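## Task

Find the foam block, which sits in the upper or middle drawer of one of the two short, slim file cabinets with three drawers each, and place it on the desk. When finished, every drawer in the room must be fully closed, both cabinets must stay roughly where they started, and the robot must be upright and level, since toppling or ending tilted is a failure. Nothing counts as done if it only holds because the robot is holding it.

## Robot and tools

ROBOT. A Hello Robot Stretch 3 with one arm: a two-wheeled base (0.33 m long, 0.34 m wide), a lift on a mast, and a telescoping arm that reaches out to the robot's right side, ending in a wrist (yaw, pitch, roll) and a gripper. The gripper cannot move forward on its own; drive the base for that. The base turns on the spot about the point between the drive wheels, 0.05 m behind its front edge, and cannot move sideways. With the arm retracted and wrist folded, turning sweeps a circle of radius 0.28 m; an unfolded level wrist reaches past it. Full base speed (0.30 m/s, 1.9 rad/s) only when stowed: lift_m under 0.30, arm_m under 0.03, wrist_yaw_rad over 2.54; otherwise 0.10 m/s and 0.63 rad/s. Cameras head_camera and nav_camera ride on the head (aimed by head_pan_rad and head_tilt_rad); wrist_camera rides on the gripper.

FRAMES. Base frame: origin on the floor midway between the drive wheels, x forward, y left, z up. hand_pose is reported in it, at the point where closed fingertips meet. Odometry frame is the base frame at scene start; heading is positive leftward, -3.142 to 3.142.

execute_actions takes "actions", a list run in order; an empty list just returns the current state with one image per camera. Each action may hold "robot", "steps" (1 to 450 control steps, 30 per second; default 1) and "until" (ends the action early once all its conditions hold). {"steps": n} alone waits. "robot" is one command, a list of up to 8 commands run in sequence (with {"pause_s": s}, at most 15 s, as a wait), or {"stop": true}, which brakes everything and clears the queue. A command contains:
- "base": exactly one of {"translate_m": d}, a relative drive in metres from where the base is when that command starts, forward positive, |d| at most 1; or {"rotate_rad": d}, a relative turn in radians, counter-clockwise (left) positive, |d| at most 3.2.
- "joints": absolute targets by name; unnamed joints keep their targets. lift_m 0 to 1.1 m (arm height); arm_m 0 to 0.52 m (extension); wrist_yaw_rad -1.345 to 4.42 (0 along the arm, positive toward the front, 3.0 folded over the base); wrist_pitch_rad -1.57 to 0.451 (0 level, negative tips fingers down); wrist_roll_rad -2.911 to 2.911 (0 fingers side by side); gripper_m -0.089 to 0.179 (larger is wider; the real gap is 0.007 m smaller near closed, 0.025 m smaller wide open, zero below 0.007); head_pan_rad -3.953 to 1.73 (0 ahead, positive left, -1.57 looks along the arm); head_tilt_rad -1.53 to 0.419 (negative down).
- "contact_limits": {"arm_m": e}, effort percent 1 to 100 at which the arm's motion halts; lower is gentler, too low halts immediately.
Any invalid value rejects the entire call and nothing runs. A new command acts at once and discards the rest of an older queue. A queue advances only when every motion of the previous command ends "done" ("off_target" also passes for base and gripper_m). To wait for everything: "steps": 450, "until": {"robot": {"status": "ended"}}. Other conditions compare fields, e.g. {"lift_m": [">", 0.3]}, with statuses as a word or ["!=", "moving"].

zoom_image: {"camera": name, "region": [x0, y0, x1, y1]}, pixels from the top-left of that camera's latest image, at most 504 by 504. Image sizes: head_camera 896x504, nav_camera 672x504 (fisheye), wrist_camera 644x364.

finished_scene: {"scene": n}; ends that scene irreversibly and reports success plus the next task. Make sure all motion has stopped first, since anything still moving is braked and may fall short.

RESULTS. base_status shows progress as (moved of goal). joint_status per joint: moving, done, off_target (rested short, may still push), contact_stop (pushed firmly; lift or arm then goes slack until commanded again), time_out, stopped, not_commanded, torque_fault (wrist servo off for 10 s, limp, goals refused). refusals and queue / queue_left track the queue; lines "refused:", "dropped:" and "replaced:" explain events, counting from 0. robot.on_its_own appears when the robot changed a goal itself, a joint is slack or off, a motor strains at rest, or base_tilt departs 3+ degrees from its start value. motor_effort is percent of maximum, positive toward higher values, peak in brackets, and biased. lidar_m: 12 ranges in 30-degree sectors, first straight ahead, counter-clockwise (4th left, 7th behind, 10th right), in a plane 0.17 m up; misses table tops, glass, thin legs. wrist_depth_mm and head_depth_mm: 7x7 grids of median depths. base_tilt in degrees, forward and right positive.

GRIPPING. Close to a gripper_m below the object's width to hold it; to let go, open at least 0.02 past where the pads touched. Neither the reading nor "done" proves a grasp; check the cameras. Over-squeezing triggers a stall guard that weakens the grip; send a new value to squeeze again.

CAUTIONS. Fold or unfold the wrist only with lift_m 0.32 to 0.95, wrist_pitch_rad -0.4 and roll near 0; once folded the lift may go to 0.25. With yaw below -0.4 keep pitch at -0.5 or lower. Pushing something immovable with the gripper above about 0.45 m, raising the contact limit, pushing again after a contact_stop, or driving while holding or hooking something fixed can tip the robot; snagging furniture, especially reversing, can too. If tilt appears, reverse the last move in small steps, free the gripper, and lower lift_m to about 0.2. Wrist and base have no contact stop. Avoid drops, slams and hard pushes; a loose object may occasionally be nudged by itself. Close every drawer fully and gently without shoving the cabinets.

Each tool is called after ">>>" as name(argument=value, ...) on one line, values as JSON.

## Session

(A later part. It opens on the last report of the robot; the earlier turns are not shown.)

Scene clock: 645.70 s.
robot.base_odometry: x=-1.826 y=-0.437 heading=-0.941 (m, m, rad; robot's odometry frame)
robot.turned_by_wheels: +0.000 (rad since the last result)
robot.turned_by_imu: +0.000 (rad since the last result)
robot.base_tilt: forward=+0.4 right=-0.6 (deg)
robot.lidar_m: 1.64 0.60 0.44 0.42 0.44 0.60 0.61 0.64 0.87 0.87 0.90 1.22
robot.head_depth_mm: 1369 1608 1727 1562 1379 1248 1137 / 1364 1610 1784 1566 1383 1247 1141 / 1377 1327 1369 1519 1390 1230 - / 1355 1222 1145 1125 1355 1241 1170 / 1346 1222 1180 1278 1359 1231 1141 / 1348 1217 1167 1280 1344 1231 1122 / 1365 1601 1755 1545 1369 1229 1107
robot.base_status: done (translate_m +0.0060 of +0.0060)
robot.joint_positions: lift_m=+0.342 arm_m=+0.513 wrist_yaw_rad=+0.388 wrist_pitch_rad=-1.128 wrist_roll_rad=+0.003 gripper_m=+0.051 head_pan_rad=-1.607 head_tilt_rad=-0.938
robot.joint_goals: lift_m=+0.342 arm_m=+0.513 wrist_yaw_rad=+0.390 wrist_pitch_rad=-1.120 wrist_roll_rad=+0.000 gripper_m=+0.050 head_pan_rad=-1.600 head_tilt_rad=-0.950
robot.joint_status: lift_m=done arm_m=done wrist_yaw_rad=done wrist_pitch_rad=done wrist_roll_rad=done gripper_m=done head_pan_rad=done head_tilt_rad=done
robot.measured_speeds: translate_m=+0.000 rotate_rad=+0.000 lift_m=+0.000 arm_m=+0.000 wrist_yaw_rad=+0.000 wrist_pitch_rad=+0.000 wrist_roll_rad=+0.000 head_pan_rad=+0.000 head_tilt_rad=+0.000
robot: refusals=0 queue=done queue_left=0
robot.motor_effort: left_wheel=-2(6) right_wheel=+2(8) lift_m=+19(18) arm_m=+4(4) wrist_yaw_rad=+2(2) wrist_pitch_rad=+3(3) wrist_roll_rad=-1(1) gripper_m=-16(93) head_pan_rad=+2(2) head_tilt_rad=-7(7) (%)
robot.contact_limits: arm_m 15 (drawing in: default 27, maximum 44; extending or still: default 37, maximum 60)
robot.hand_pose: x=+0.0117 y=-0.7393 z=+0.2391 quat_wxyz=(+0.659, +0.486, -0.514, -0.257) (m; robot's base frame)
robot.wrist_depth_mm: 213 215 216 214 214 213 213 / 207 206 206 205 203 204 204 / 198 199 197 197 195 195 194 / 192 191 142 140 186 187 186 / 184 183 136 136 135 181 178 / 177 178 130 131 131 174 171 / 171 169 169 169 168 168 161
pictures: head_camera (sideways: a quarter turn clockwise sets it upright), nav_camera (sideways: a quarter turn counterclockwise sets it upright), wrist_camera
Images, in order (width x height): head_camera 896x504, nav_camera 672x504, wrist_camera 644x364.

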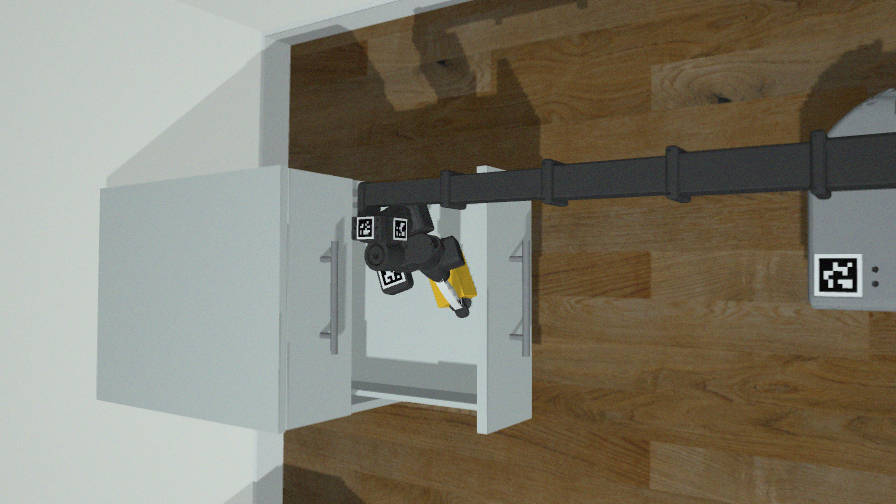

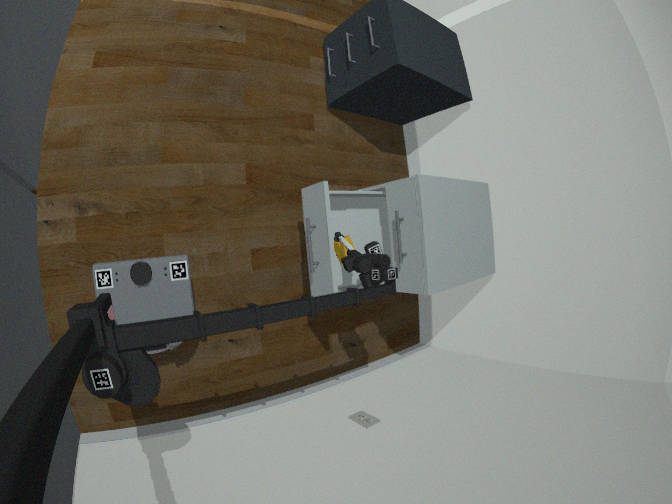

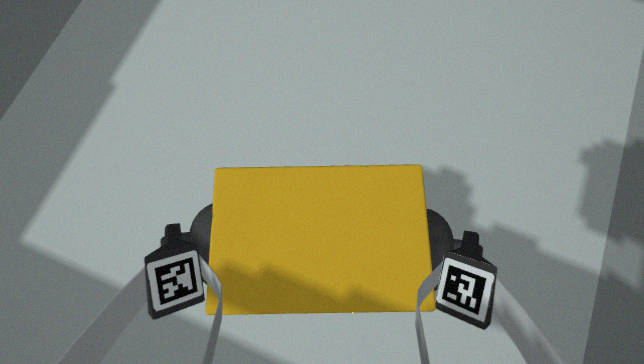

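>>> execute_actions(actions=[{"robot": {"joints": {"lift_m": 0.49, "gripper_m": 0.04}}, "steps": 300, "until": {"robot": {"lift_m": [">", 0.475]}}}, {"robot": {"base": {"translate_m": 0.072}, "joints": {"arm_m": 0.13, "wrist_yaw_rad": 0.0}}, "steps": 300, "until": {"robot": {"arm_m": ["<", 0.35]}}}, {"robot": {"joints": {"wrist_pitch_rad": 0.45}}, "steps": 300, "until": {"robot": {"wrist_pitch_rad": [">", -0.3], "arm_m": ["<", 0.28]}}}, {"robot": {"joints": {"lift_m": 0.052}}, "steps": 400, "until": {"robot": {"status": "ended"}}}])

Scene clock: 718.70 s.
robot.base_odometry: x=-1.783 y=-0.495 heading=-0.941 (m, m, rad; robot's odometry frame)
robot.turned_by_wheels: +0.000 (rad since the last result)
robot.turned_by_imu: +0.000 (rad since the last result)
robot.base_tilt: forward=+0.5 right=-0.5 (deg)
robot.lidar_m: 1.64 0.60 0.43 0.42 0.44 0.60 0.69 0.71 0.91 0.87 1.07 1.23
robot.head_depth_mm: 1380 1596 1762 1574 1391 1256 1136 / 1366 1566 1743 1549 1385 1244 1140 / 1360 1230 1174 1292 1354 1250 - / 1351 1225 1155 1282 1178 1247 1163 / 1353 1216 1168 1261 1342 1241 1133 / 1358 1569 1704 1535 1369 1229 1119 / 1370 1607 1760 1524 1356 1230 1114
robot.base_status: done (translate_m +0.0720 of +0.0720)
robot.joint_positions: lift_m=+0.052 arm_m=+0.130 wrist_yaw_rad=+0.002 wrist_pitch_rad=+0.425 wrist_roll_rad=+0.002 gripper_m=+0.041 head_pan_rad=-1.607 head_tilt_rad=-0.938
robot.joint_goals: lift_m=+0.052 arm_m=+0.130 wrist_yaw_rad=+0.000 wrist_pitch_rad=+0.450 wrist_roll_rad=+0.000 gripper_m=+0.040 head_pan_rad=-1.600 head_tilt_rad=-0.950
robot.joint_status: lift_m=done arm_m=done wrist_yaw_rad=done wrist_pitch_rad=done wrist_roll_rad=done gripper_m=done head_pan_rad=done head_tilt_rad=done
robot.measured_speeds: translate_m=+0.000 rotate_rad=+0.000 lift_m=+0.000 arm_m=+0.000 wrist_yaw_rad=+0.000 wrist_pitch_rad=+0.000 wrist_roll_rad=+0.000 head_pan_rad=+0.000 head_tilt_rad=+0.000
robot: refusals=0 queue=done queue_left=0
robot.motor_effort: left_wheel=-2(3) right_wheel=+2(8) lift_m=+19(26) arm_m=-4(5) wrist_yaw_rad=-1(3) wrist_pitch_rad=+9(9) wrist_roll_rad=+0(1) gripper_m=-20(62) head_pan_rad=+2(2) head_tilt_rad=-6(6) (%)
robot.hand_pose: x=-0.0209 y=-0.5187 z=+0.2747 quat_wxyz=(+0.691, -0.148, -0.692, +0.150) (m; robot's base frame)
robot.wrist_depth_mm: - - - - - - 814 / - - - - - - 799 / - - 553 541 548 - 767 / 693 250 143 141 247 251 253 / 245 241 136 136 136 241 244 / 235 234 130 130 130 232 234 / 227 225 225 226 227 226 226
pictures: head_camera (sideways: a quarter turn clockwise sets it upright), nav_camera (sideways: a quarter turn counterclockwise sets it upright), wrist_camera
Images, in order (width x height): head_camera 896x504, nav_camera 672x504, wrist_camera 644x364.

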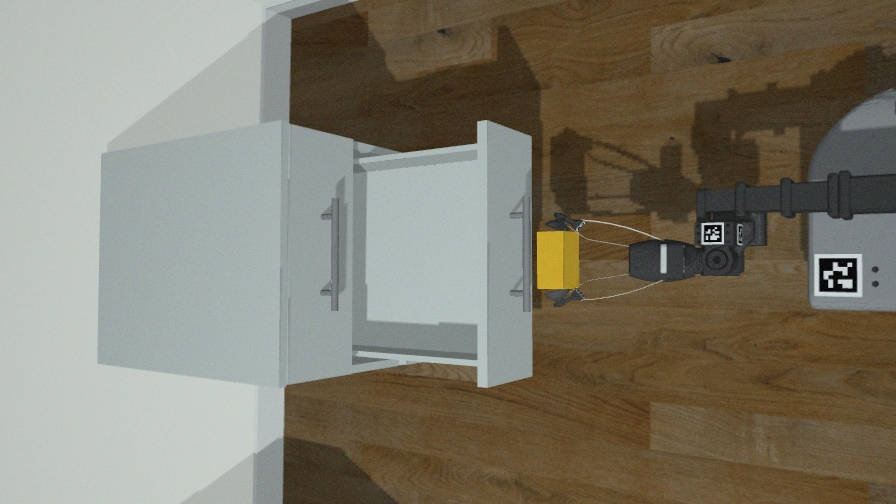

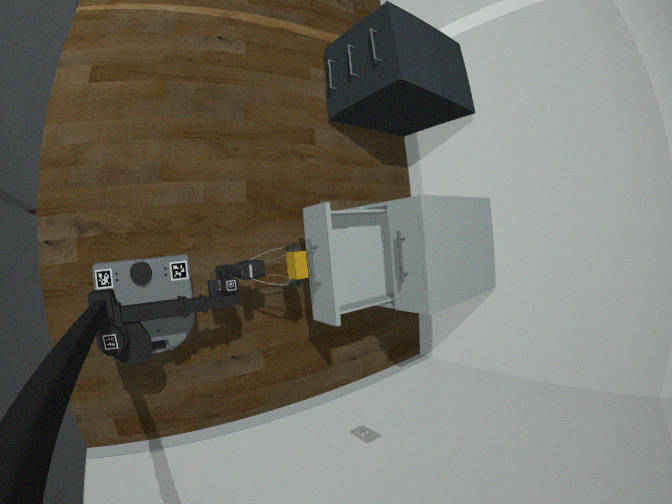

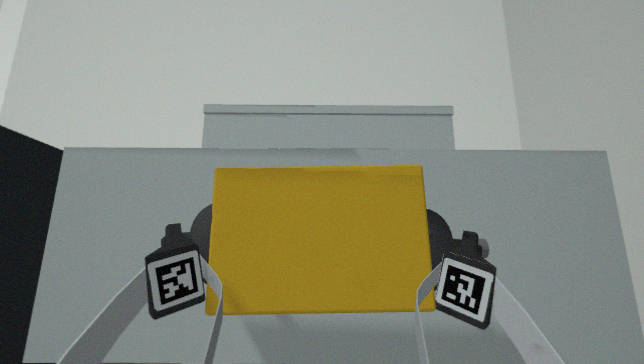

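>>> execute_actions(actions=[{"robot": [{"joints": {"arm_m": 0.155}, "contact_limits": {"arm_m": 14}}, {"joints": {"arm_m": 0.435, "head_tilt_rad": -0.85}, "contact_limits": {"arm_m": 14}}], "steps": 400, "until": {"robot": {"status": "ended"}}}])

Scene clock: 731.33 s.
robot.base_odometry: x=-1.783 y=-0.495 heading=-0.941 (m, m, rad; robot's odometry frame)
robot.turned_by_wheels: +0.000 (rad since the last result)
robot.turned_by_imu: +0.000 (rad since the last result)
robot.base_tilt: forward=+0.3 right=-0.6 (deg)
robot.lidar_m: 1.64 0.60 0.44 0.42 0.44 0.60 0.69 0.71 0.98 0.88 1.07 1.22
robot.head_depth_mm: 1317 1521 1794 1680 1456 1274 1149 / 1318 1524 1764 1664 1449 1272 1144 / 1308 1405 1180 1344 1454 1277 1145 / 1319 1403 1177 1264 1475 1267 1146 / 1306 1404 1171 1320 1435 1275 1144 / 1306 1489 1706 1609 1430 1273 1132 / 1303 1523 1795 1636 1423 1255 1133
robot.base_status: done (translate_m +0.0720 of +0.0720)
robot.joint_positions: lift_m=+0.052 arm_m=+0.435 wrist_yaw_rad=+0.002 wrist_pitch_rad=+0.429 wrist_roll_rad=+0.002 gripper_m=+0.041 head_pan_rad=-1.607 head_tilt_rad=-0.853
robot.joint_goals: lift_m=+0.052 arm_m=+0.435 wrist_yaw_rad=+0.000 wrist_pitch_rad=+0.450 wrist_roll_rad=+0.000 gripper_m=+0.040 head_pan_rad=-1.600 head_tilt_rad=-0.850
robot.joint_status: lift_m=done arm_m=done wrist_yaw_rad=done wrist_pitch_rad=done wrist_roll_rad=done gripper_m=done head_pan_rad=done head_tilt_rad=done
robot.measured_speeds: translate_m=+0.000 rotate_rad=+0.000 lift_m=+0.000 arm_m=+0.000 wrist_yaw_rad=+0.000 wrist_pitch_rad=+0.000 wrist_roll_rad=+0.000 head_pan_rad=+0.000 head_tilt_rad=+0.000
robot: refusals=0 queue=done queue_left=0
robot.motor_effort: left_wheel=-2(2) right_wheel=+2(2) lift_m=+19(19) arm_m=+4(8) wrist_yaw_rad=-1(1) wrist_pitch_rad=+7(8) wrist_roll_rad=+0(0) gripper_m=-18(19) head_pan_rad=+2(2) head_tilt_rad=+2(12) (%)
robot.contact_limits: arm_m 14 (drawing in: default 27, maximum 44; extending or still: default 37, maximum 60)
robot.hand_pose: x=-0.0209 y=-0.8227 z=+0.2755 quat_wxyz=(+0.690, -0.149, -0.692, +0.151) (m; robot's base frame)
robot.wrist_depth_mm: 891 253 249 248 250 255 256 / 248 244 243 244 243 244 244 / 235 234 233 234 234 234 234 / 225 225 142 140 222 225 225 / 218 218 136 135 135 217 217 / 211 211 130 130 130 211 209 / 203 203 203 203 203 204 203
pictures: head_camera (sideways: a quarter turn clockwise sets it upright), nav_camera (sideways: a quarter turn counterclockwise sets it upright), wrist_camera
Images, in order (width x height): head_camera 896x504, nav_camera 672x504, wrist_camera 644x364.

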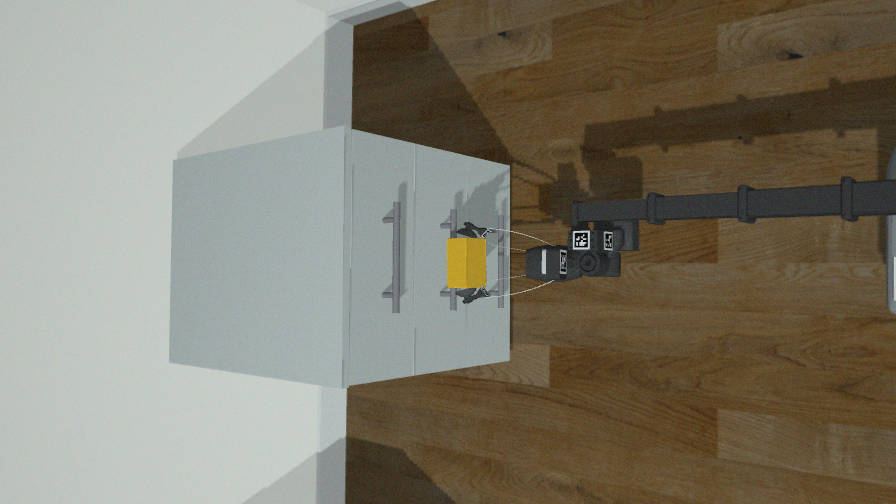

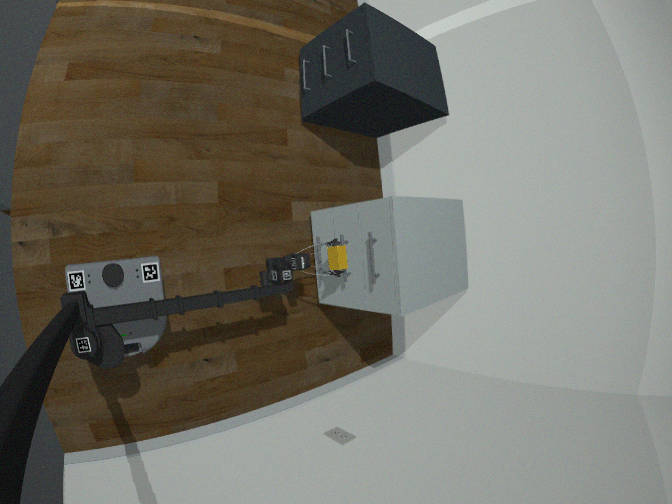

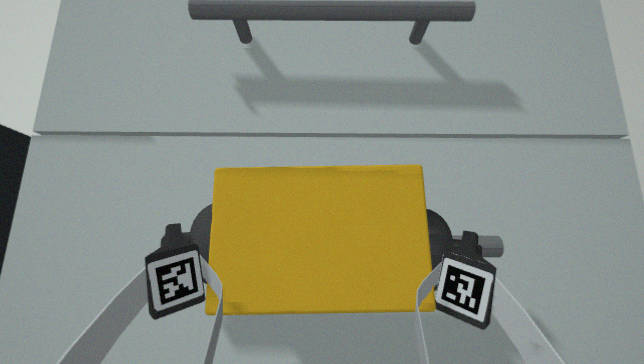

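>>> execute_actions(actions=[{"robot": {"joints": {"arm_m": 0.440}, "contact_limits": {"arm_m": 13}}, "steps": 100, "until": {"robot": {"status": "ended"}}}])

Scene clock: 739.43 s.
robot.base_odometry: x=-1.783 y=-0.495 heading=-0.941 (m, m, rad; robot's odometry frame)
robot.turned_by_wheels: +0.000 (rad since the last result)
robot.turned_by_imu: +0.000 (rad since the last result)
robot.base_tilt: forward=+0.4 right=-0.5 (deg)
robot.lidar_m: 1.65 0.60 0.44 0.42 0.44 0.60 0.69 0.71 0.98 0.87 1.07 1.23
robot.head_depth_mm: 1311 1520 1802 1669 1460 1287 1150 / 1318 1531 1763 1669 1457 1285 1150 / 1312 1420 1178 1337 1444 1276 1144 / 1306 1399 1178 1286 1463 1273 1145 / 1308 1384 1179 1321 1430 1268 1133 / 1310 1492 1700 1605 1435 1265 1132 / 1302 1513 1783 1632 1426 1261 1126
robot.base_status: done (translate_m +0.0720 of +0.0720)
robot.joint_positions: lift_m=+0.052 arm_m=+0.439 wrist_yaw_rad=+0.002 wrist_pitch_rad=+0.433 wrist_roll_rad=+0.002 gripper_m=+0.041 head_pan_rad=-1.607 head_tilt_rad=-0.853
robot.joint_goals: lift_m=+0.052 arm_m=+0.439 wrist_yaw_rad=+0.000 wrist_pitch_rad=+0.450 wrist_roll_rad=+0.000 gripper_m=+0.040 head_pan_rad=-1.600 head_tilt_rad=-0.850
robot.joint_status: lift_m=done arm_m=contact_stop wrist_yaw_rad=done wrist_pitch_rad=done wrist_roll_rad=done gripper_m=done head_pan_rad=done head_tilt_rad=done
robot.measured_speeds: translate_m=+0.000 rotate_rad=+0.000 lift_m=+0.000 arm_m=-0.005 wrist_yaw_rad=+0.000 wrist_pitch_rad=+0.000 wrist_roll_rad=+0.000 head_pan_rad=+0.000 head_tilt_rad=+0.000
robot: refusals=0 queue=dropped queue_left=0
robot.on_its_own: arm_m is slack since a contact_stop, until your next command for it
robot.motor_effort: left_wheel=-3(3) right_wheel=+3(4) lift_m=+20(20) arm_m=+3(14) wrist_yaw_rad=-1(1) wrist_pitch_rad=+6(7) wrist_roll_rad=+0(0) gripper_m=-18(19) head_pan_rad=+3(2) head_tilt_rad=+1(2) (%)
robot.contact_limits: arm_m 13 (drawing in: default 27, maximum 44; extending or still: default 37, maximum 60)
robot.hand_pose: x=-0.0209 y=-0.8265 z=+0.2763 quat_wxyz=(+0.690, -0.151, -0.691, +0.152) (m; robot's base frame)
robot.wrist_depth_mm: 864 249 247 244 245 250 251 / 243 239 240 240 239 241 240 / 231 230 231 230 228 230 231 / 221 222 142 140 219 221 221 / 214 215 135 135 135 214 214 / 207 208 130 130 130 207 206 / 199 199 199 199 200 199 200
pictures: head_camera (sideways: a quarter turn clockwise sets it upright), nav_camera (sideways: a quarter turn counterclockwise sets it upright), wrist_camera
Images, in order (width x height): head_camera 896x504, nav_camera 672x504, wrist_camera 644x364.

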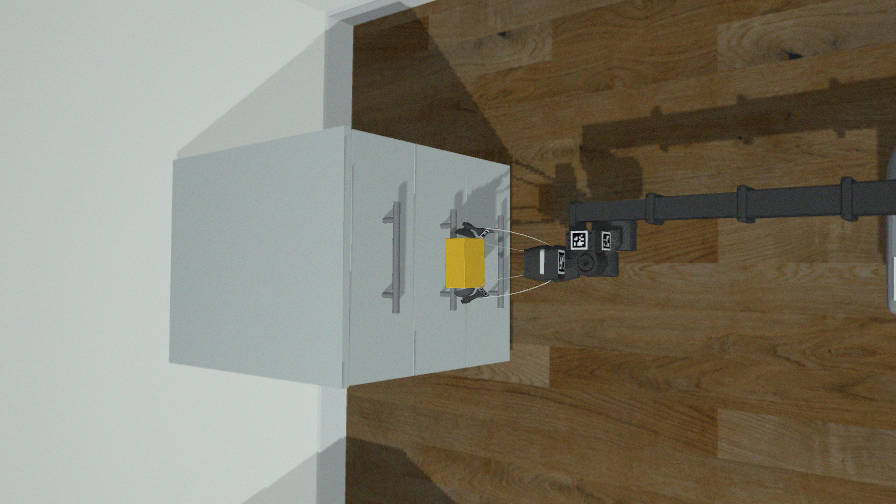

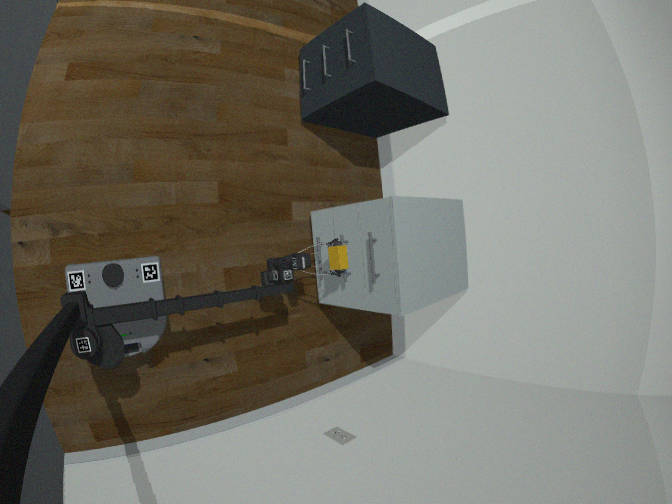

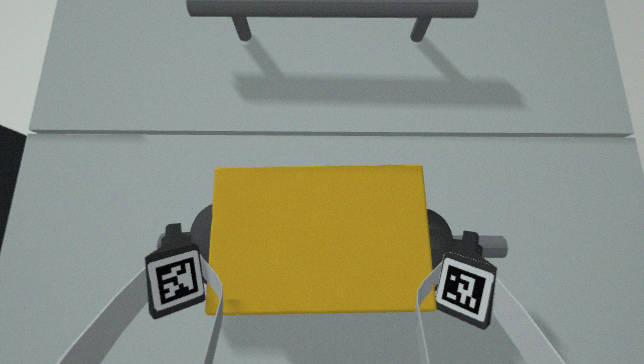

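>>> execute_actions(actions=[{"robot": {"joints": {"arm_m": 0.0, "head_pan_rad": 0.0, "head_tilt_rad": -0.7}}, "steps": 100, "until": {"robot": {"arm_m": ["<", 0.41]}}}, {"robot": {"base": {"translate_m": 1.0}, "joints": {"lift_m": 0.33}}, "steps": 100, "until": {"robot": {"arm_m": ["<", 0.33]}}}, {"robot": {"joints": {"wrist_pitch_rad": -0.4}}, "steps": 200, "until": {"robot": {"lift_m": [">", 0.30], "wrist_pitch_rad": ["<", -0.35]}}}, {"robot": {"joints": {"wrist_yaw_rad": 2.68}}, "steps": 200, "until": {"robot": {"wrist_yaw_rad": [">", 2.5]}}}, {"robot": {"joints": {"lift_m": 0.29}}, "steps": 200, "until": {"robot": {"lift_m": ["<", 0.297], "arm_m": ["<", 0.02], "wrist_yaw_rad": [">", 2.6]}}}, {"robot": {"base": {"translate_m": 1.0}}, "steps": 300, "until": {"robot": {"status": "ended"}}}])

Scene clock: 845.83 s.
robot.base_odometry: x=-0.924 y=-1.674 heading=-0.941 (m, m, rad; robot's odometry frame)
robot.turned_by_wheels: +0.000 (rad since the last result)
robot.turned_by_imu: +0.001 (rad since the last result)
robot.base_tilt: forward=+0.6 right=-0.6 (deg)
robot.lidar_m: 1.62 0.60 0.44 0.42 0.44 0.60 1.66 1.54 0.96 1.43 1.48 1.68
robot.head_depth_mm: 1401 1574 1809 1956 1628 1377 1207 / 1407 1590 1817 1935 1610 1376 1198 / 1403 1584 1808 1939 1600 1370 1198 / 1417 1592 1835 1929 1584 1356 1181 / 1418 1598 1836 1913 1580 1356 1182 / 1411 1598 1837 1884 1576 1346 1184 / 1418 1603 1841 1899 1580 1353 1174
robot.base_status: done (translate_m +1.0000 of +1.0000)
robot.joint_positions: lift_m=+0.290 arm_m=+0.002 wrist_yaw_rad=+2.677 wrist_pitch_rad=-0.419 wrist_roll_rad=+0.002 gripper_m=+0.041 head_pan_rad=-0.007 head_tilt_rad=-0.704
robot.joint_goals: lift_m=+0.290 arm_m=+0.000 wrist_yaw_rad=+2.680 wrist_pitch_rad=-0.400 wrist_roll_rad=+0.000 gripper_m=+0.040 head_pan_rad=+0.000 head_tilt_rad=-0.700
robot.joint_status: lift_m=done arm_m=done wrist_yaw_rad=done wrist_pitch_rad=done wrist_roll_rad=done gripper_m=done head_pan_rad=done head_tilt_rad=done
robot.measured_speeds: translate_m=+0.000 rotate_rad=+0.000 lift_m=+0.000 arm_m=+0.000 wrist_yaw_rad=+0.000 wrist_pitch_rad=+0.000 wrist_roll_rad=+0.000 head_pan_rad=+0.000 head_tilt_rad=+0.000
robot: refusals=0 queue=done queue_left=0
robot.motor_effort: left_wheel=-2(7) right_wheel=+2(10) lift_m=+19(25) arm_m=-4(2) wrist_yaw_rad=+2(6) wrist_pitch_rad=+6(7) wrist_roll_rad=+0(0) gripper_m=-19(19) head_pan_rad=+2(30) head_tilt_rad=+2(16) (%)
robot.hand_pose: x=+0.0791 y=+0.0538 z=+0.3025 quat_wxyz=(+0.303, +0.707, -0.016, +0.639) (m; robot's base frame)
robot.wrist_depth_mm: 352 383 423 475 542 649 - / 376 413 460 517 603 - - / 400 447 498 562 666 867 883 / 435 473 142 140 655 708 713 / 481 514 136 135 135 581 577 / - 505 130 130 130 500 496 / - - - 431 433 432 436
pictures: head_camera (sideways: a quarter turn clockwise sets it upright), nav_camera (sideways: a quarter turn counterclockwise sets it upright), wrist_camera
Images, in order (width x height): head_camera 896x504, nav_camera 672x504, wrist_camera 644x364.

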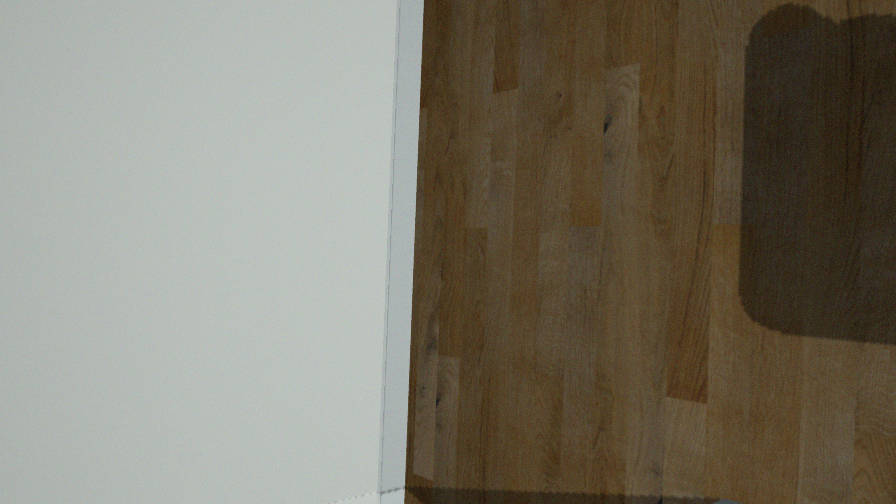

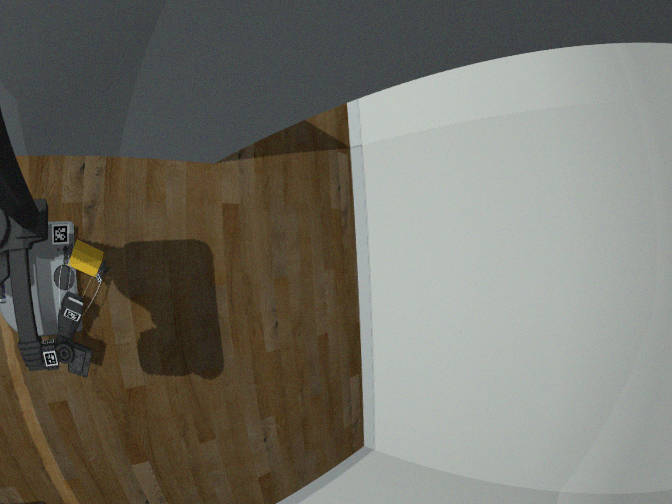

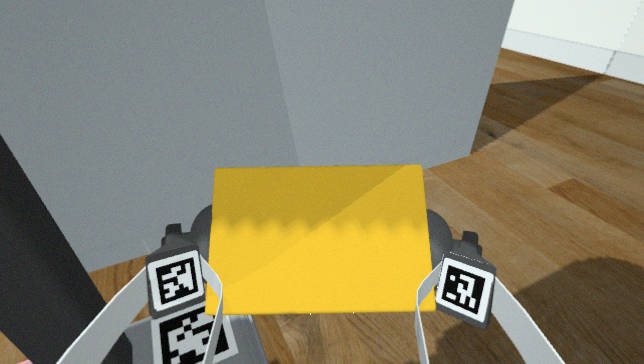

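>>> execute_actions(actions=[{"robot": {"base": {"translate_m": 1.0}, "joints": {"head_pan_rad": -3.0, "head_tilt_rad": -0.5}}, "steps": 200, "until": {"robot": {"translate_m": [">=", 0.155]}}}, {"robot": [{"base": {"translate_m": 1.0}}, {"base": {"rotate_rad": -1.425}}], "steps": 400, "until": {"robot": {"status": "ended"}}}])

Scene clock: 867.17 s.
robot.base_odometry: x=-0.239 y=-2.613 heading=-2.366 (m, m, rad; robot's odometry frame)
robot.turned_by_wheels: -1.425 (rad since the last result)
robot.turned_by_imu: -1.418 (rad since the last result)
robot.base_tilt: forward=+0.4 right=-0.6 (deg)
robot.lidar_m: 1.14 0.57 0.46 0.46 0.50 0.77 3.04 0.66 0.72 2.16 1.78 1.45
robot.head_depth_mm: 2802 3000 3262 2590 1934 1595 1323 / 2930 3143 3304 2564 1970 1581 1316 / 2954 3176 3393 2533 1946 1571 1313 / 3006 3265 3407 2542 1930 1566 1302 / 3138 3316 3529 2482 1913 1559 1300 / 3229 3434 3315 2294 1236 1343 1300 / 768 814 865 927 986 1058 1153
robot.base_status: done (rotate_rad -1.4249 of -1.4250)
robot.joint_positions: lift_m=+0.290 arm_m=+0.002 wrist_yaw_rad=+2.677 wrist_pitch_rad=-0.420 wrist_roll_rad=+0.002 gripper_m=+0.041 head_pan_rad=-2.993 head_tilt_rad=-0.507
robot.joint_goals: lift_m=+0.290 arm_m=+0.000 wrist_yaw_rad=+2.680 wrist_pitch_rad=-0.400 wrist_roll_rad=+0.000 gripper_m=+0.040 head_pan_rad=-3.000 head_tilt_rad=-0.500
robot.joint_status: lift_m=done arm_m=done wrist_yaw_rad=done wrist_pitch_rad=done wrist_roll_rad=done gripper_m=done head_pan_rad=done head_tilt_rad=done
robot.measured_speeds: translate_m=+0.000 rotate_rad=+0.000 lift_m=+0.000 arm_m=+0.000 wrist_yaw_rad=+0.000 wrist_pitch_rad=+0.000 wrist_roll_rad=+0.000 head_pan_rad=+0.000 head_tilt_rad=+0.000
robot: refusals=0 queue=done queue_left=0
robot.motor_effort: left_wheel=+4(13) right_wheel=-4(9) lift_m=+19(18) arm_m=-4(4) wrist_yaw_rad=+2(2) wrist_pitch_rad=+6(7) wrist_roll_rad=+0(0) gripper_m=-19(19) head_pan_rad=-2(30) head_tilt_rad=+4(23) (%)
robot.hand_pose: x=+0.0791 y=+0.0538 z=+0.3025 quat_wxyz=(+0.303, +0.707, -0.016, +0.639) (m; robot's base frame)
robot.wrist_depth_mm: 395 416 443 481 525 565 626 / 416 449 481 521 564 631 707 / 451 486 524 573 628 695 785 / 490 523 142 141 634 707 703 / 528 549 135 135 135 582 584 / - 513 130 130 130 496 499 / - - - 430 428 426 430
pictures: head_camera (sideways: a quarter turn clockwise sets it upright), nav_camera (sideways: a quarter turn counterclockwise sets it upright), wrist_camera
Images, in order (width x height): head_camera 896x504, nav_camera 672x504, wrist_camera 644x364.

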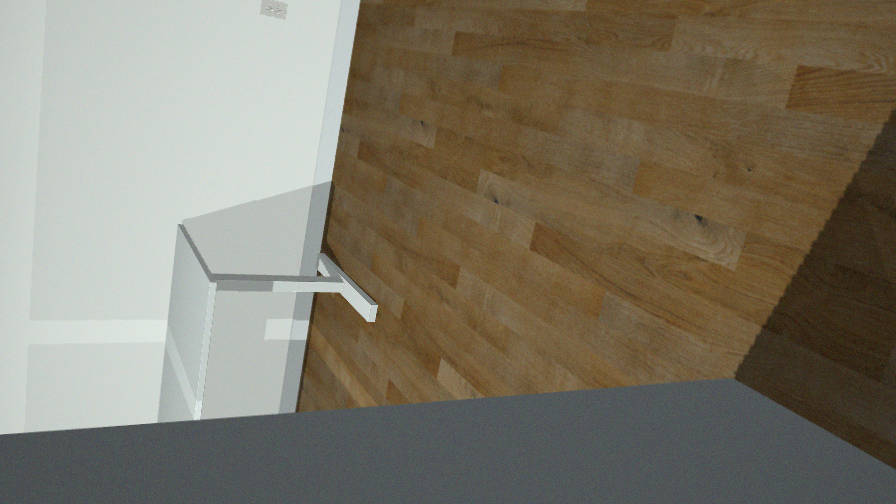

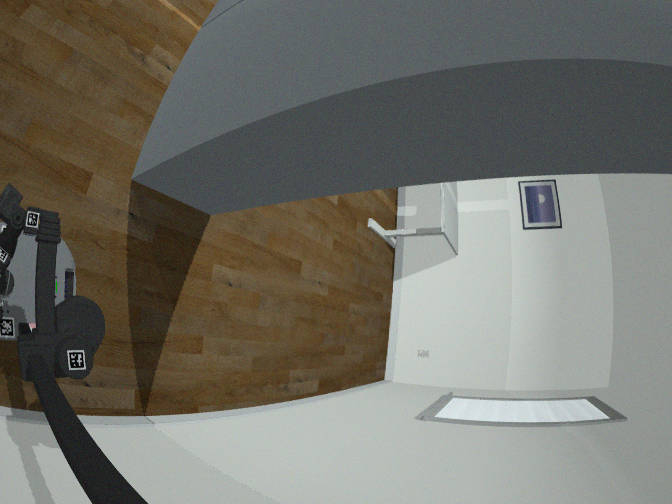

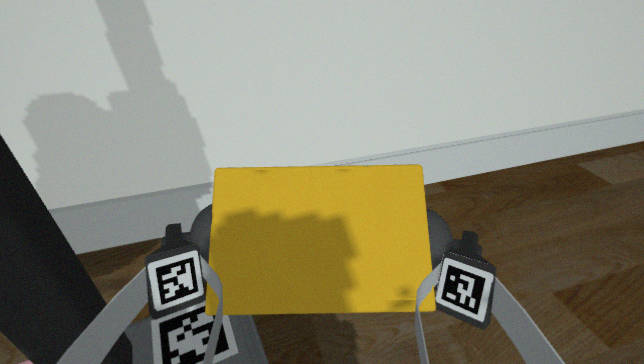

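>>> execute_actions(actions=[{"robot": {"base": {"translate_m": -1.0}}, "steps": 200, "until": {"robot": {"translate_m": ["<=", -0.8]}}}, {"robot": {"base": {"translate_m": -1.0}}, "steps": 200, "until": {"robot": {"translate_m": ["<=", -0.8]}}}, {"robot": {"base": {"translate_m": -1.0}}, "steps": 200, "until": {"robot": {"translate_m": ["<=", -0.42]}}}, {"robot": {"joints": {"lift_m": 0.89, "head_pan_rad": -1.9, "head_tilt_rad": -0.75}}, "steps": 200, "until": {"robot": {"lift_m": [">", 0.34]}}}, {"robot": {"joints": {"wrist_yaw_rad": 0.0}}, "steps": 200, "until": {"robot": {"wrist_yaw_rad": ["<", 0.5]}}}, {"robot": {"joints": {"wrist_pitch_rad": -1.12, "arm_m": 0.1}}, "steps": 300, "until": {"robot": {"status": "ended"}}}])

Scene clock: 947.23 s.
robot.base_odometry: x=+1.625 y=-0.785 heading=-2.366 (m, m, rad; robot's odometry frame)
robot.turned_by_wheels: +0.000 (rad since the last result)
robot.turned_by_imu: -0.003 (rad since the last result)
robot.base_tilt: forward=+0.5 right=-0.7 (deg)
robot.lidar_m: 1.71 1.06 0.86 0.85 0.93 0.76 0.75 0.82 0.70 2.89 2.14 1.73
robot.head_depth_mm: 1489 1333 1020 844 1546 - - / 1772 1329 1010 843 - - 1160 / 2183 1313 1024 - - 1336 1180 / 2522 1303 1033 - - 1314 1174 / 2477 1288 1021 - - 1290 1171 / 2491 1402 1090 - - 1274 1170 / 2513 2767 2230 1854 1518 1293 1157
robot.base_status: done (translate_m -1.0000 of -1.0000)
robot.joint_positions: lift_m=+0.890 arm_m=+0.100 wrist_yaw_rad=+0.002 wrist_pitch_rad=-1.125 wrist_roll_rad=+0.002 gripper_m=+0.041 head_pan_rad=-1.907 head_tilt_rad=-0.741
robot.joint_goals: lift_m=+0.890 arm_m=+0.100 wrist_yaw_rad=+0.000 wrist_pitch_rad=-1.120 wrist_roll_rad=+0.000 gripper_m=+0.040 head_pan_rad=-1.900 head_tilt_rad=-0.750
robot.joint_status: lift_m=done arm_m=done wrist_yaw_rad=done wrist_pitch_rad=done wrist_roll_rad=done gripper_m=done head_pan_rad=done head_tilt_rad=done
robot.measured_speeds: translate_m=+0.000 rotate_rad=+0.000 lift_m=+0.000 arm_m=+0.000 wrist_yaw_rad=+0.000 wrist_pitch_rad=+0.000 wrist_roll_rad=+0.000 head_pan_rad=+0.000 head_tilt_rad=+0.000
robot: refusals=0 queue=done queue_left=0
robot.motor_effort: left_wheel=+3(9) right_wheel=-3(11) lift_m=+24(25) arm_m=+4(6) wrist_yaw_rad=-1(2) wrist_pitch_rad=+2(7) wrist_roll_rad=+0(0) gripper_m=-18(19) head_pan_rad=+2(31) head_tilt_rad=-5(27) (%)
robot.hand_pose: x=-0.0214 y=-0.3333 z=+0.7869 quat_wxyz=(+0.598, +0.378, -0.598, -0.377) (m; robot's base frame)
robot.wrist_depth_mm: - - - - 272 269 267 / - - - - - - 470 / - - - - - 745 934 / 962 972 143 141 928 910 903 / 929 921 135 135 135 899 918 / 887 900 130 130 130 895 895 / 857 870 870 860 864 870 840
pictures: head_camera (sideways: a quarter turn clockwise sets it upright), nav_camera (sideways: a quarter turn counterclockwise sets it upright), wrist_camera
Images, in order (width x height): head_camera 896x504, nav_camera 672x504, wrist_camera 644x364.

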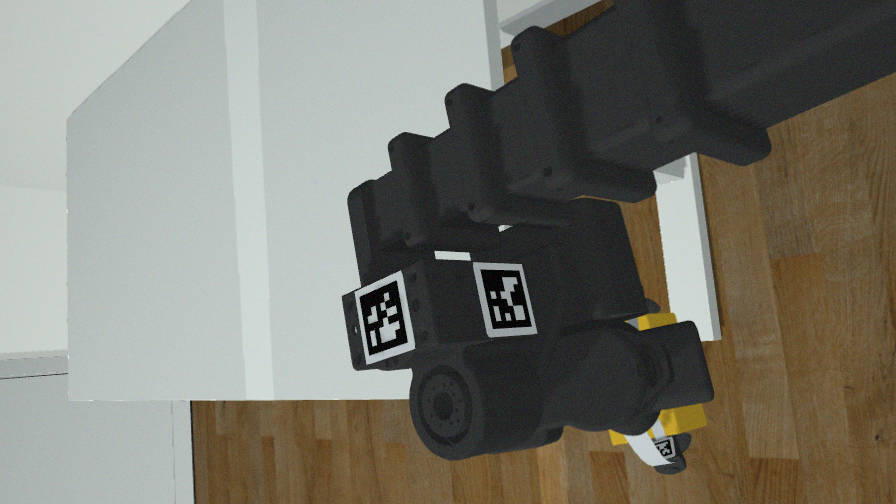

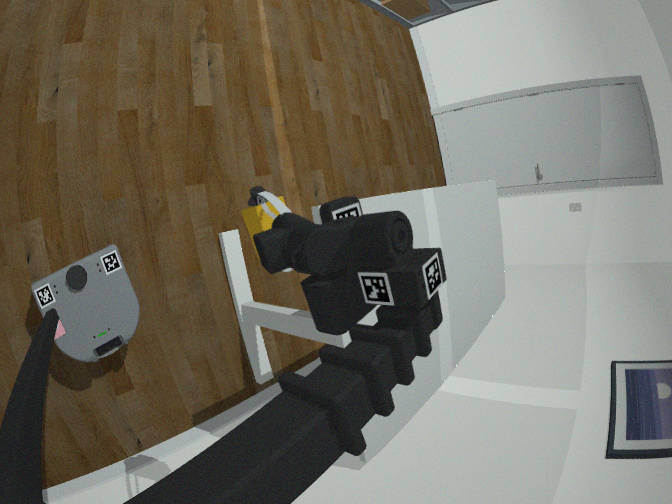

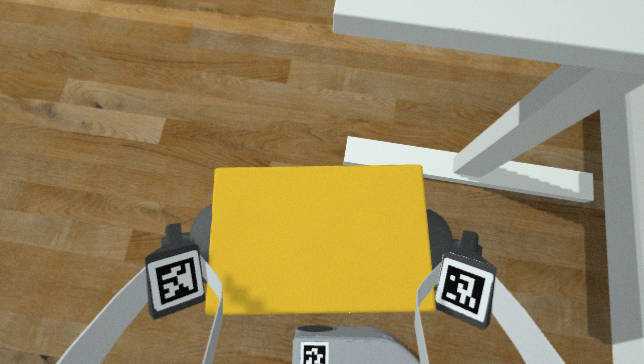

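>>> execute_actions(actions=[{"robot": {"base": {"translate_m": -0.2}, "joints": {"arm_m": 0.38, "lift_m": 0.878, "head_pan_rad": -1.5}, "contact_limits": {"arm_m": 15}}, "steps": 300, "until": {"robot": {"status": "ended"}}}])

Scene clock: 967.23 s.
robot.base_odometry: x=+1.767 y=-0.645 heading=-2.366 (m, m, rad; robot's odometry frame)
robot.turned_by_wheels: +0.000 (rad since the last result)
robot.turned_by_imu: +0.000 (rad since the last result)
robot.base_tilt: forward=+0.4 right=-0.6 (deg)
robot.lidar_m: 1.90 1.09 0.88 0.88 0.69 0.56 0.55 0.61 0.61 1.85 2.40 1.94
robot.head_depth_mm: 2396 1461 - 803 742 1352 1190 / 2411 - 953 818 739 1177 1181 / 2528 1431 - 757 1464 1305 1180 / 2617 2831 1000 772 1478 1303 1178 / 2710 2908 2272 805 1505 1329 1172 / 2809 2870 2235 1828 1536 1337 1159 / 2852 2824 2218 1821 1513 1320 1158
robot.base_status: done (translate_m -0.2000 of -0.2000)
robot.joint_positions: lift_m=+0.878 arm_m=+0.380 wrist_yaw_rad=+0.001 wrist_pitch_rad=-1.126 wrist_roll_rad=+0.002 gripper_m=+0.041 head_pan_rad=-1.507 head_tilt_rad=-0.741
robot.joint_goals: lift_m=+0.878 arm_m=+0.380 wrist_yaw_rad=+0.000 wrist_pitch_rad=-1.120 wrist_roll_rad=+0.000 gripper_m=+0.040 head_pan_rad=-1.500 head_tilt_rad=-0.750
robot.joint_status: lift_m=done arm_m=done wrist_yaw_rad=done wrist_pitch_rad=done wrist_roll_rad=done gripper_m=done head_pan_rad=done head_tilt_rad=done
robot.measured_speeds: translate_m=+0.000 rotate_rad=+0.000 lift_m=+0.000 arm_m=+0.000 wrist_yaw_rad=+0.000 wrist_pitch_rad=+0.000 wrist_roll_rad=+0.000 head_pan_rad=+0.000 head_tilt_rad=+0.000
robot: refusals=0 queue=done queue_left=0
robot.motor_effort: left_wheel=+3(4) right_wheel=-2(9) lift_m=+19(24) arm_m=+4(5) wrist_yaw_rad=-1(2) wrist_pitch_rad=+2(2) wrist_roll_rad=+0(0) gripper_m=-18(18) head_pan_rad=+3(20) head_tilt_rad=-4(3) (%)
robot.contact_limits: arm_m 15 (drawing in: default 27, maximum 44; extending or still: default 37, maximum 60)
robot.hand_pose: x=-0.0215 y=-0.6132 z=+0.7752 quat_wxyz=(+0.598, +0.377, -0.598, -0.378) (m; robot's base frame)
robot.wrist_depth_mm: - 258 254 253 253 253 250 / - 244 244 242 241 241 241 / - 234 233 233 231 231 230 / 967 225 142 140 220 222 221 / 920 217 136 135 135 213 213 / 210 210 130 130 130 206 205 / 203 201 200 200 199 198 200
pictures: head_camera (sideways: a quarter turn clockwise sets it upright), nav_camera (sideways: a quarter turn counterclockwise sets it upright), wrist_camera
Images, in order (width x height): head_camera 896x504, nav_camera 672x504, wrist_camera 644x364.

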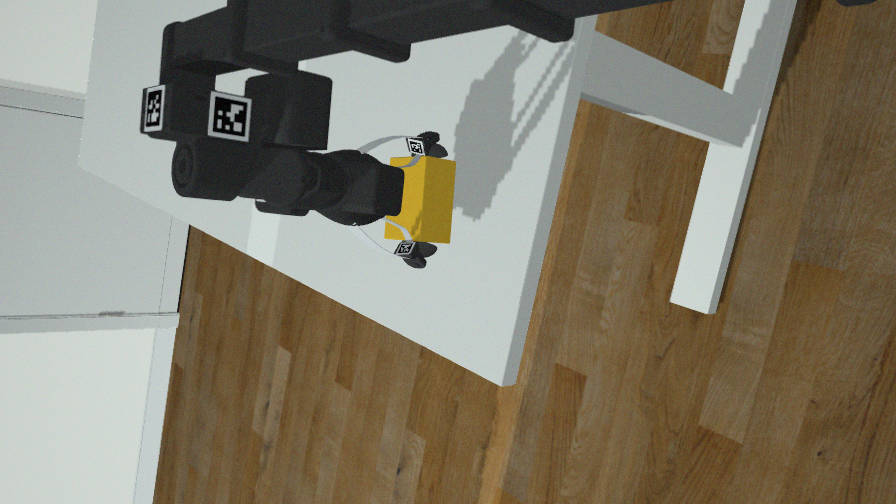

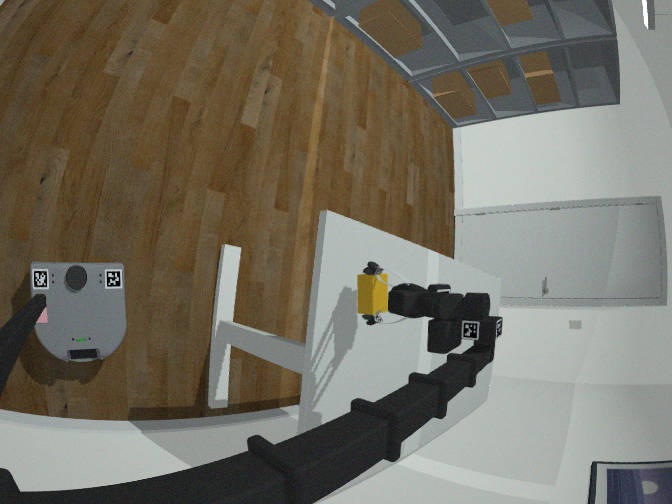

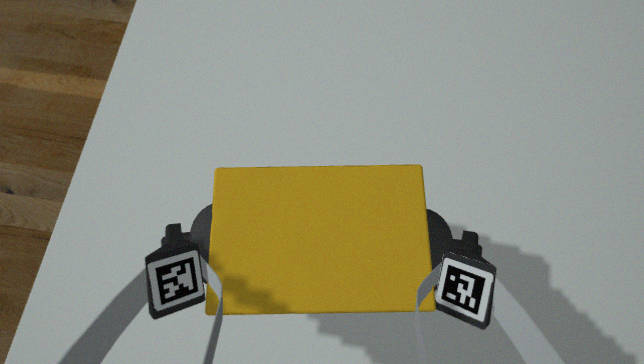

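>>> execute_actions(actions=[{"robot": [{"joints": {"arm_m": 0.41, "lift_m": 0.846}}, {"joints": {"gripper_m": 0.14}}, {"joints": {"lift_m": 0.91}}], "steps": 300, "until": {"robot": {"status": "ended"}}}])

Scene clock: 978.00 s.
robot.base_odometry: x=+1.767 y=-0.645 heading=-2.366 (m, m, rad; robot's odometry frame)
robot.turned_by_wheels: +0.000 (rad since the last result)
robot.turned_by_imu: +0.000 (rad since the last result)
robot.base_tilt: forward=+0.5 right=-0.7 (deg)
robot.lidar_m: 1.90 1.09 0.88 0.88 0.69 0.56 0.55 0.61 0.61 1.85 2.40 1.94
robot.head_depth_mm: 2418 - 1017 825 744 1353 1187 / 2453 - 1014 816 740 1178 1187 / 2533 - 936 794 1460 1313 1181 / 2644 2821 1013 790 1478 1304 1171 / 2686 2882 2266 803 1527 1327 1175 / 2761 2894 2212 1840 1542 1320 1165 / 2851 2861 2216 1815 1521 1314 1165
robot.base_status: done (translate_m -0.2000 of -0.2000)
robot.joint_positions: lift_m=+0.910 arm_m=+0.410 wrist_yaw_rad=+0.001 wrist_pitch_rad=-1.126 wrist_roll_rad=+0.002 gripper_m=+0.140 head_pan_rad=-1.507 head_tilt_rad=-0.741
robot.joint_goals: lift_m=+0.910 arm_m=+0.410 wrist_yaw_rad=+0.000 wrist_pitch_rad=-1.120 wrist_roll_rad=+0.000 gripper_m=+0.140 head_pan_rad=-1.500 head_tilt_rad=-0.750
robot.joint_status: lift_m=done arm_m=done wrist_yaw_rad=done wrist_pitch_rad=done wrist_roll_rad=done gripper_m=done head_pan_rad=done head_tilt_rad=done
robot.measured_speeds: translate_m=+0.000 rotate_rad=+0.000 lift_m=+0.000 arm_m=+0.000 wrist_yaw_rad=+0.000 wrist_pitch_rad=+0.000 wrist_roll_rad=+0.000 head_pan_rad=+0.000 head_tilt_rad=+0.000
robot: refusals=0 queue=done queue_left=0
robot.motor_effort: left_wheel=+3(3) right_wheel=-2(2) lift_m=+24(25) arm_m=+4(4) wrist_yaw_rad=-1(1) wrist_pitch_rad=+2(3) wrist_roll_rad=+0(0) gripper_m=+0(81) head_pan_rad=+2(2) head_tilt_rad=-4(4) (%)
robot.hand_pose: x=-0.0215 y=-0.6431 z=+0.8069 quat_wxyz=(+0.598, +0.378, -0.598, -0.378) (m; robot's base frame)
robot.wrist_depth_mm: - - 290 290 288 290 289 / - - 278 277 276 276 274 / - 269 267 266 266 264 264 / - 256 256 255 254 254 253 / 932 250 244 202 243 245 244 / 905 - 236 195 236 - 235 / 886 231 229 227 227 226 227
pictures: head_camera (sideways: a quarter turn clockwise sets it upright), nav_camera (sideways: a quarter turn counterclockwise sets it upright), wrist_camera
Images, in order (width x height): head_camera 896x504, nav_camera 672x504, wrist_camera 644x364.

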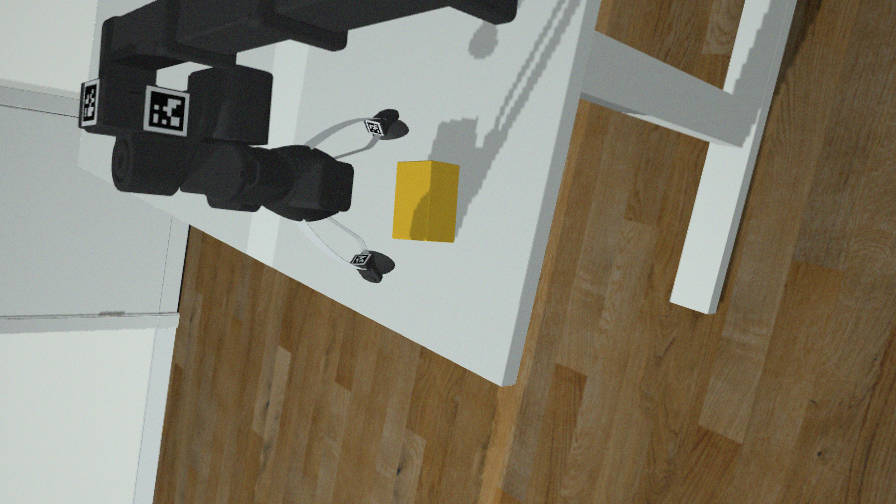

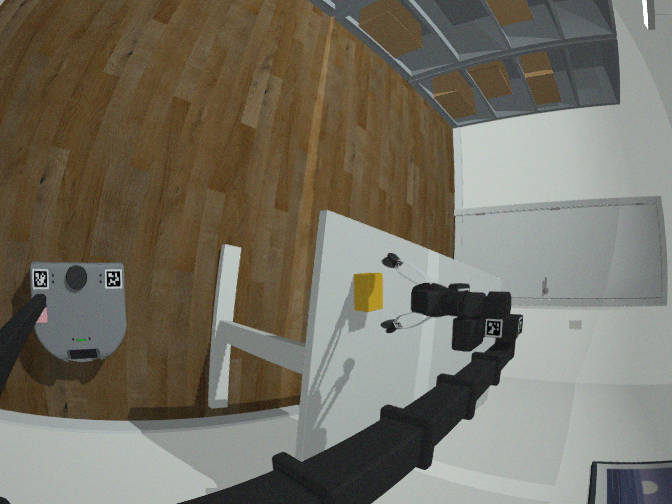

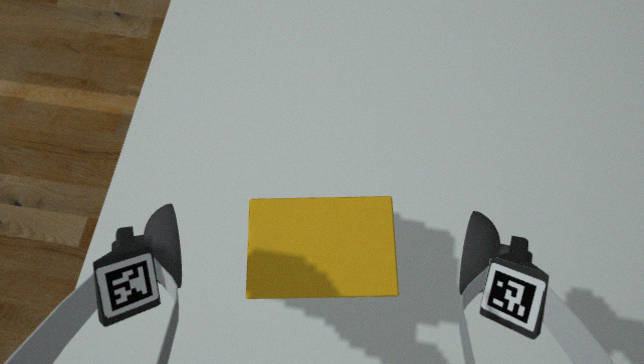

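>>> finished_scene(scene=1)

The scene is finished: the task was done.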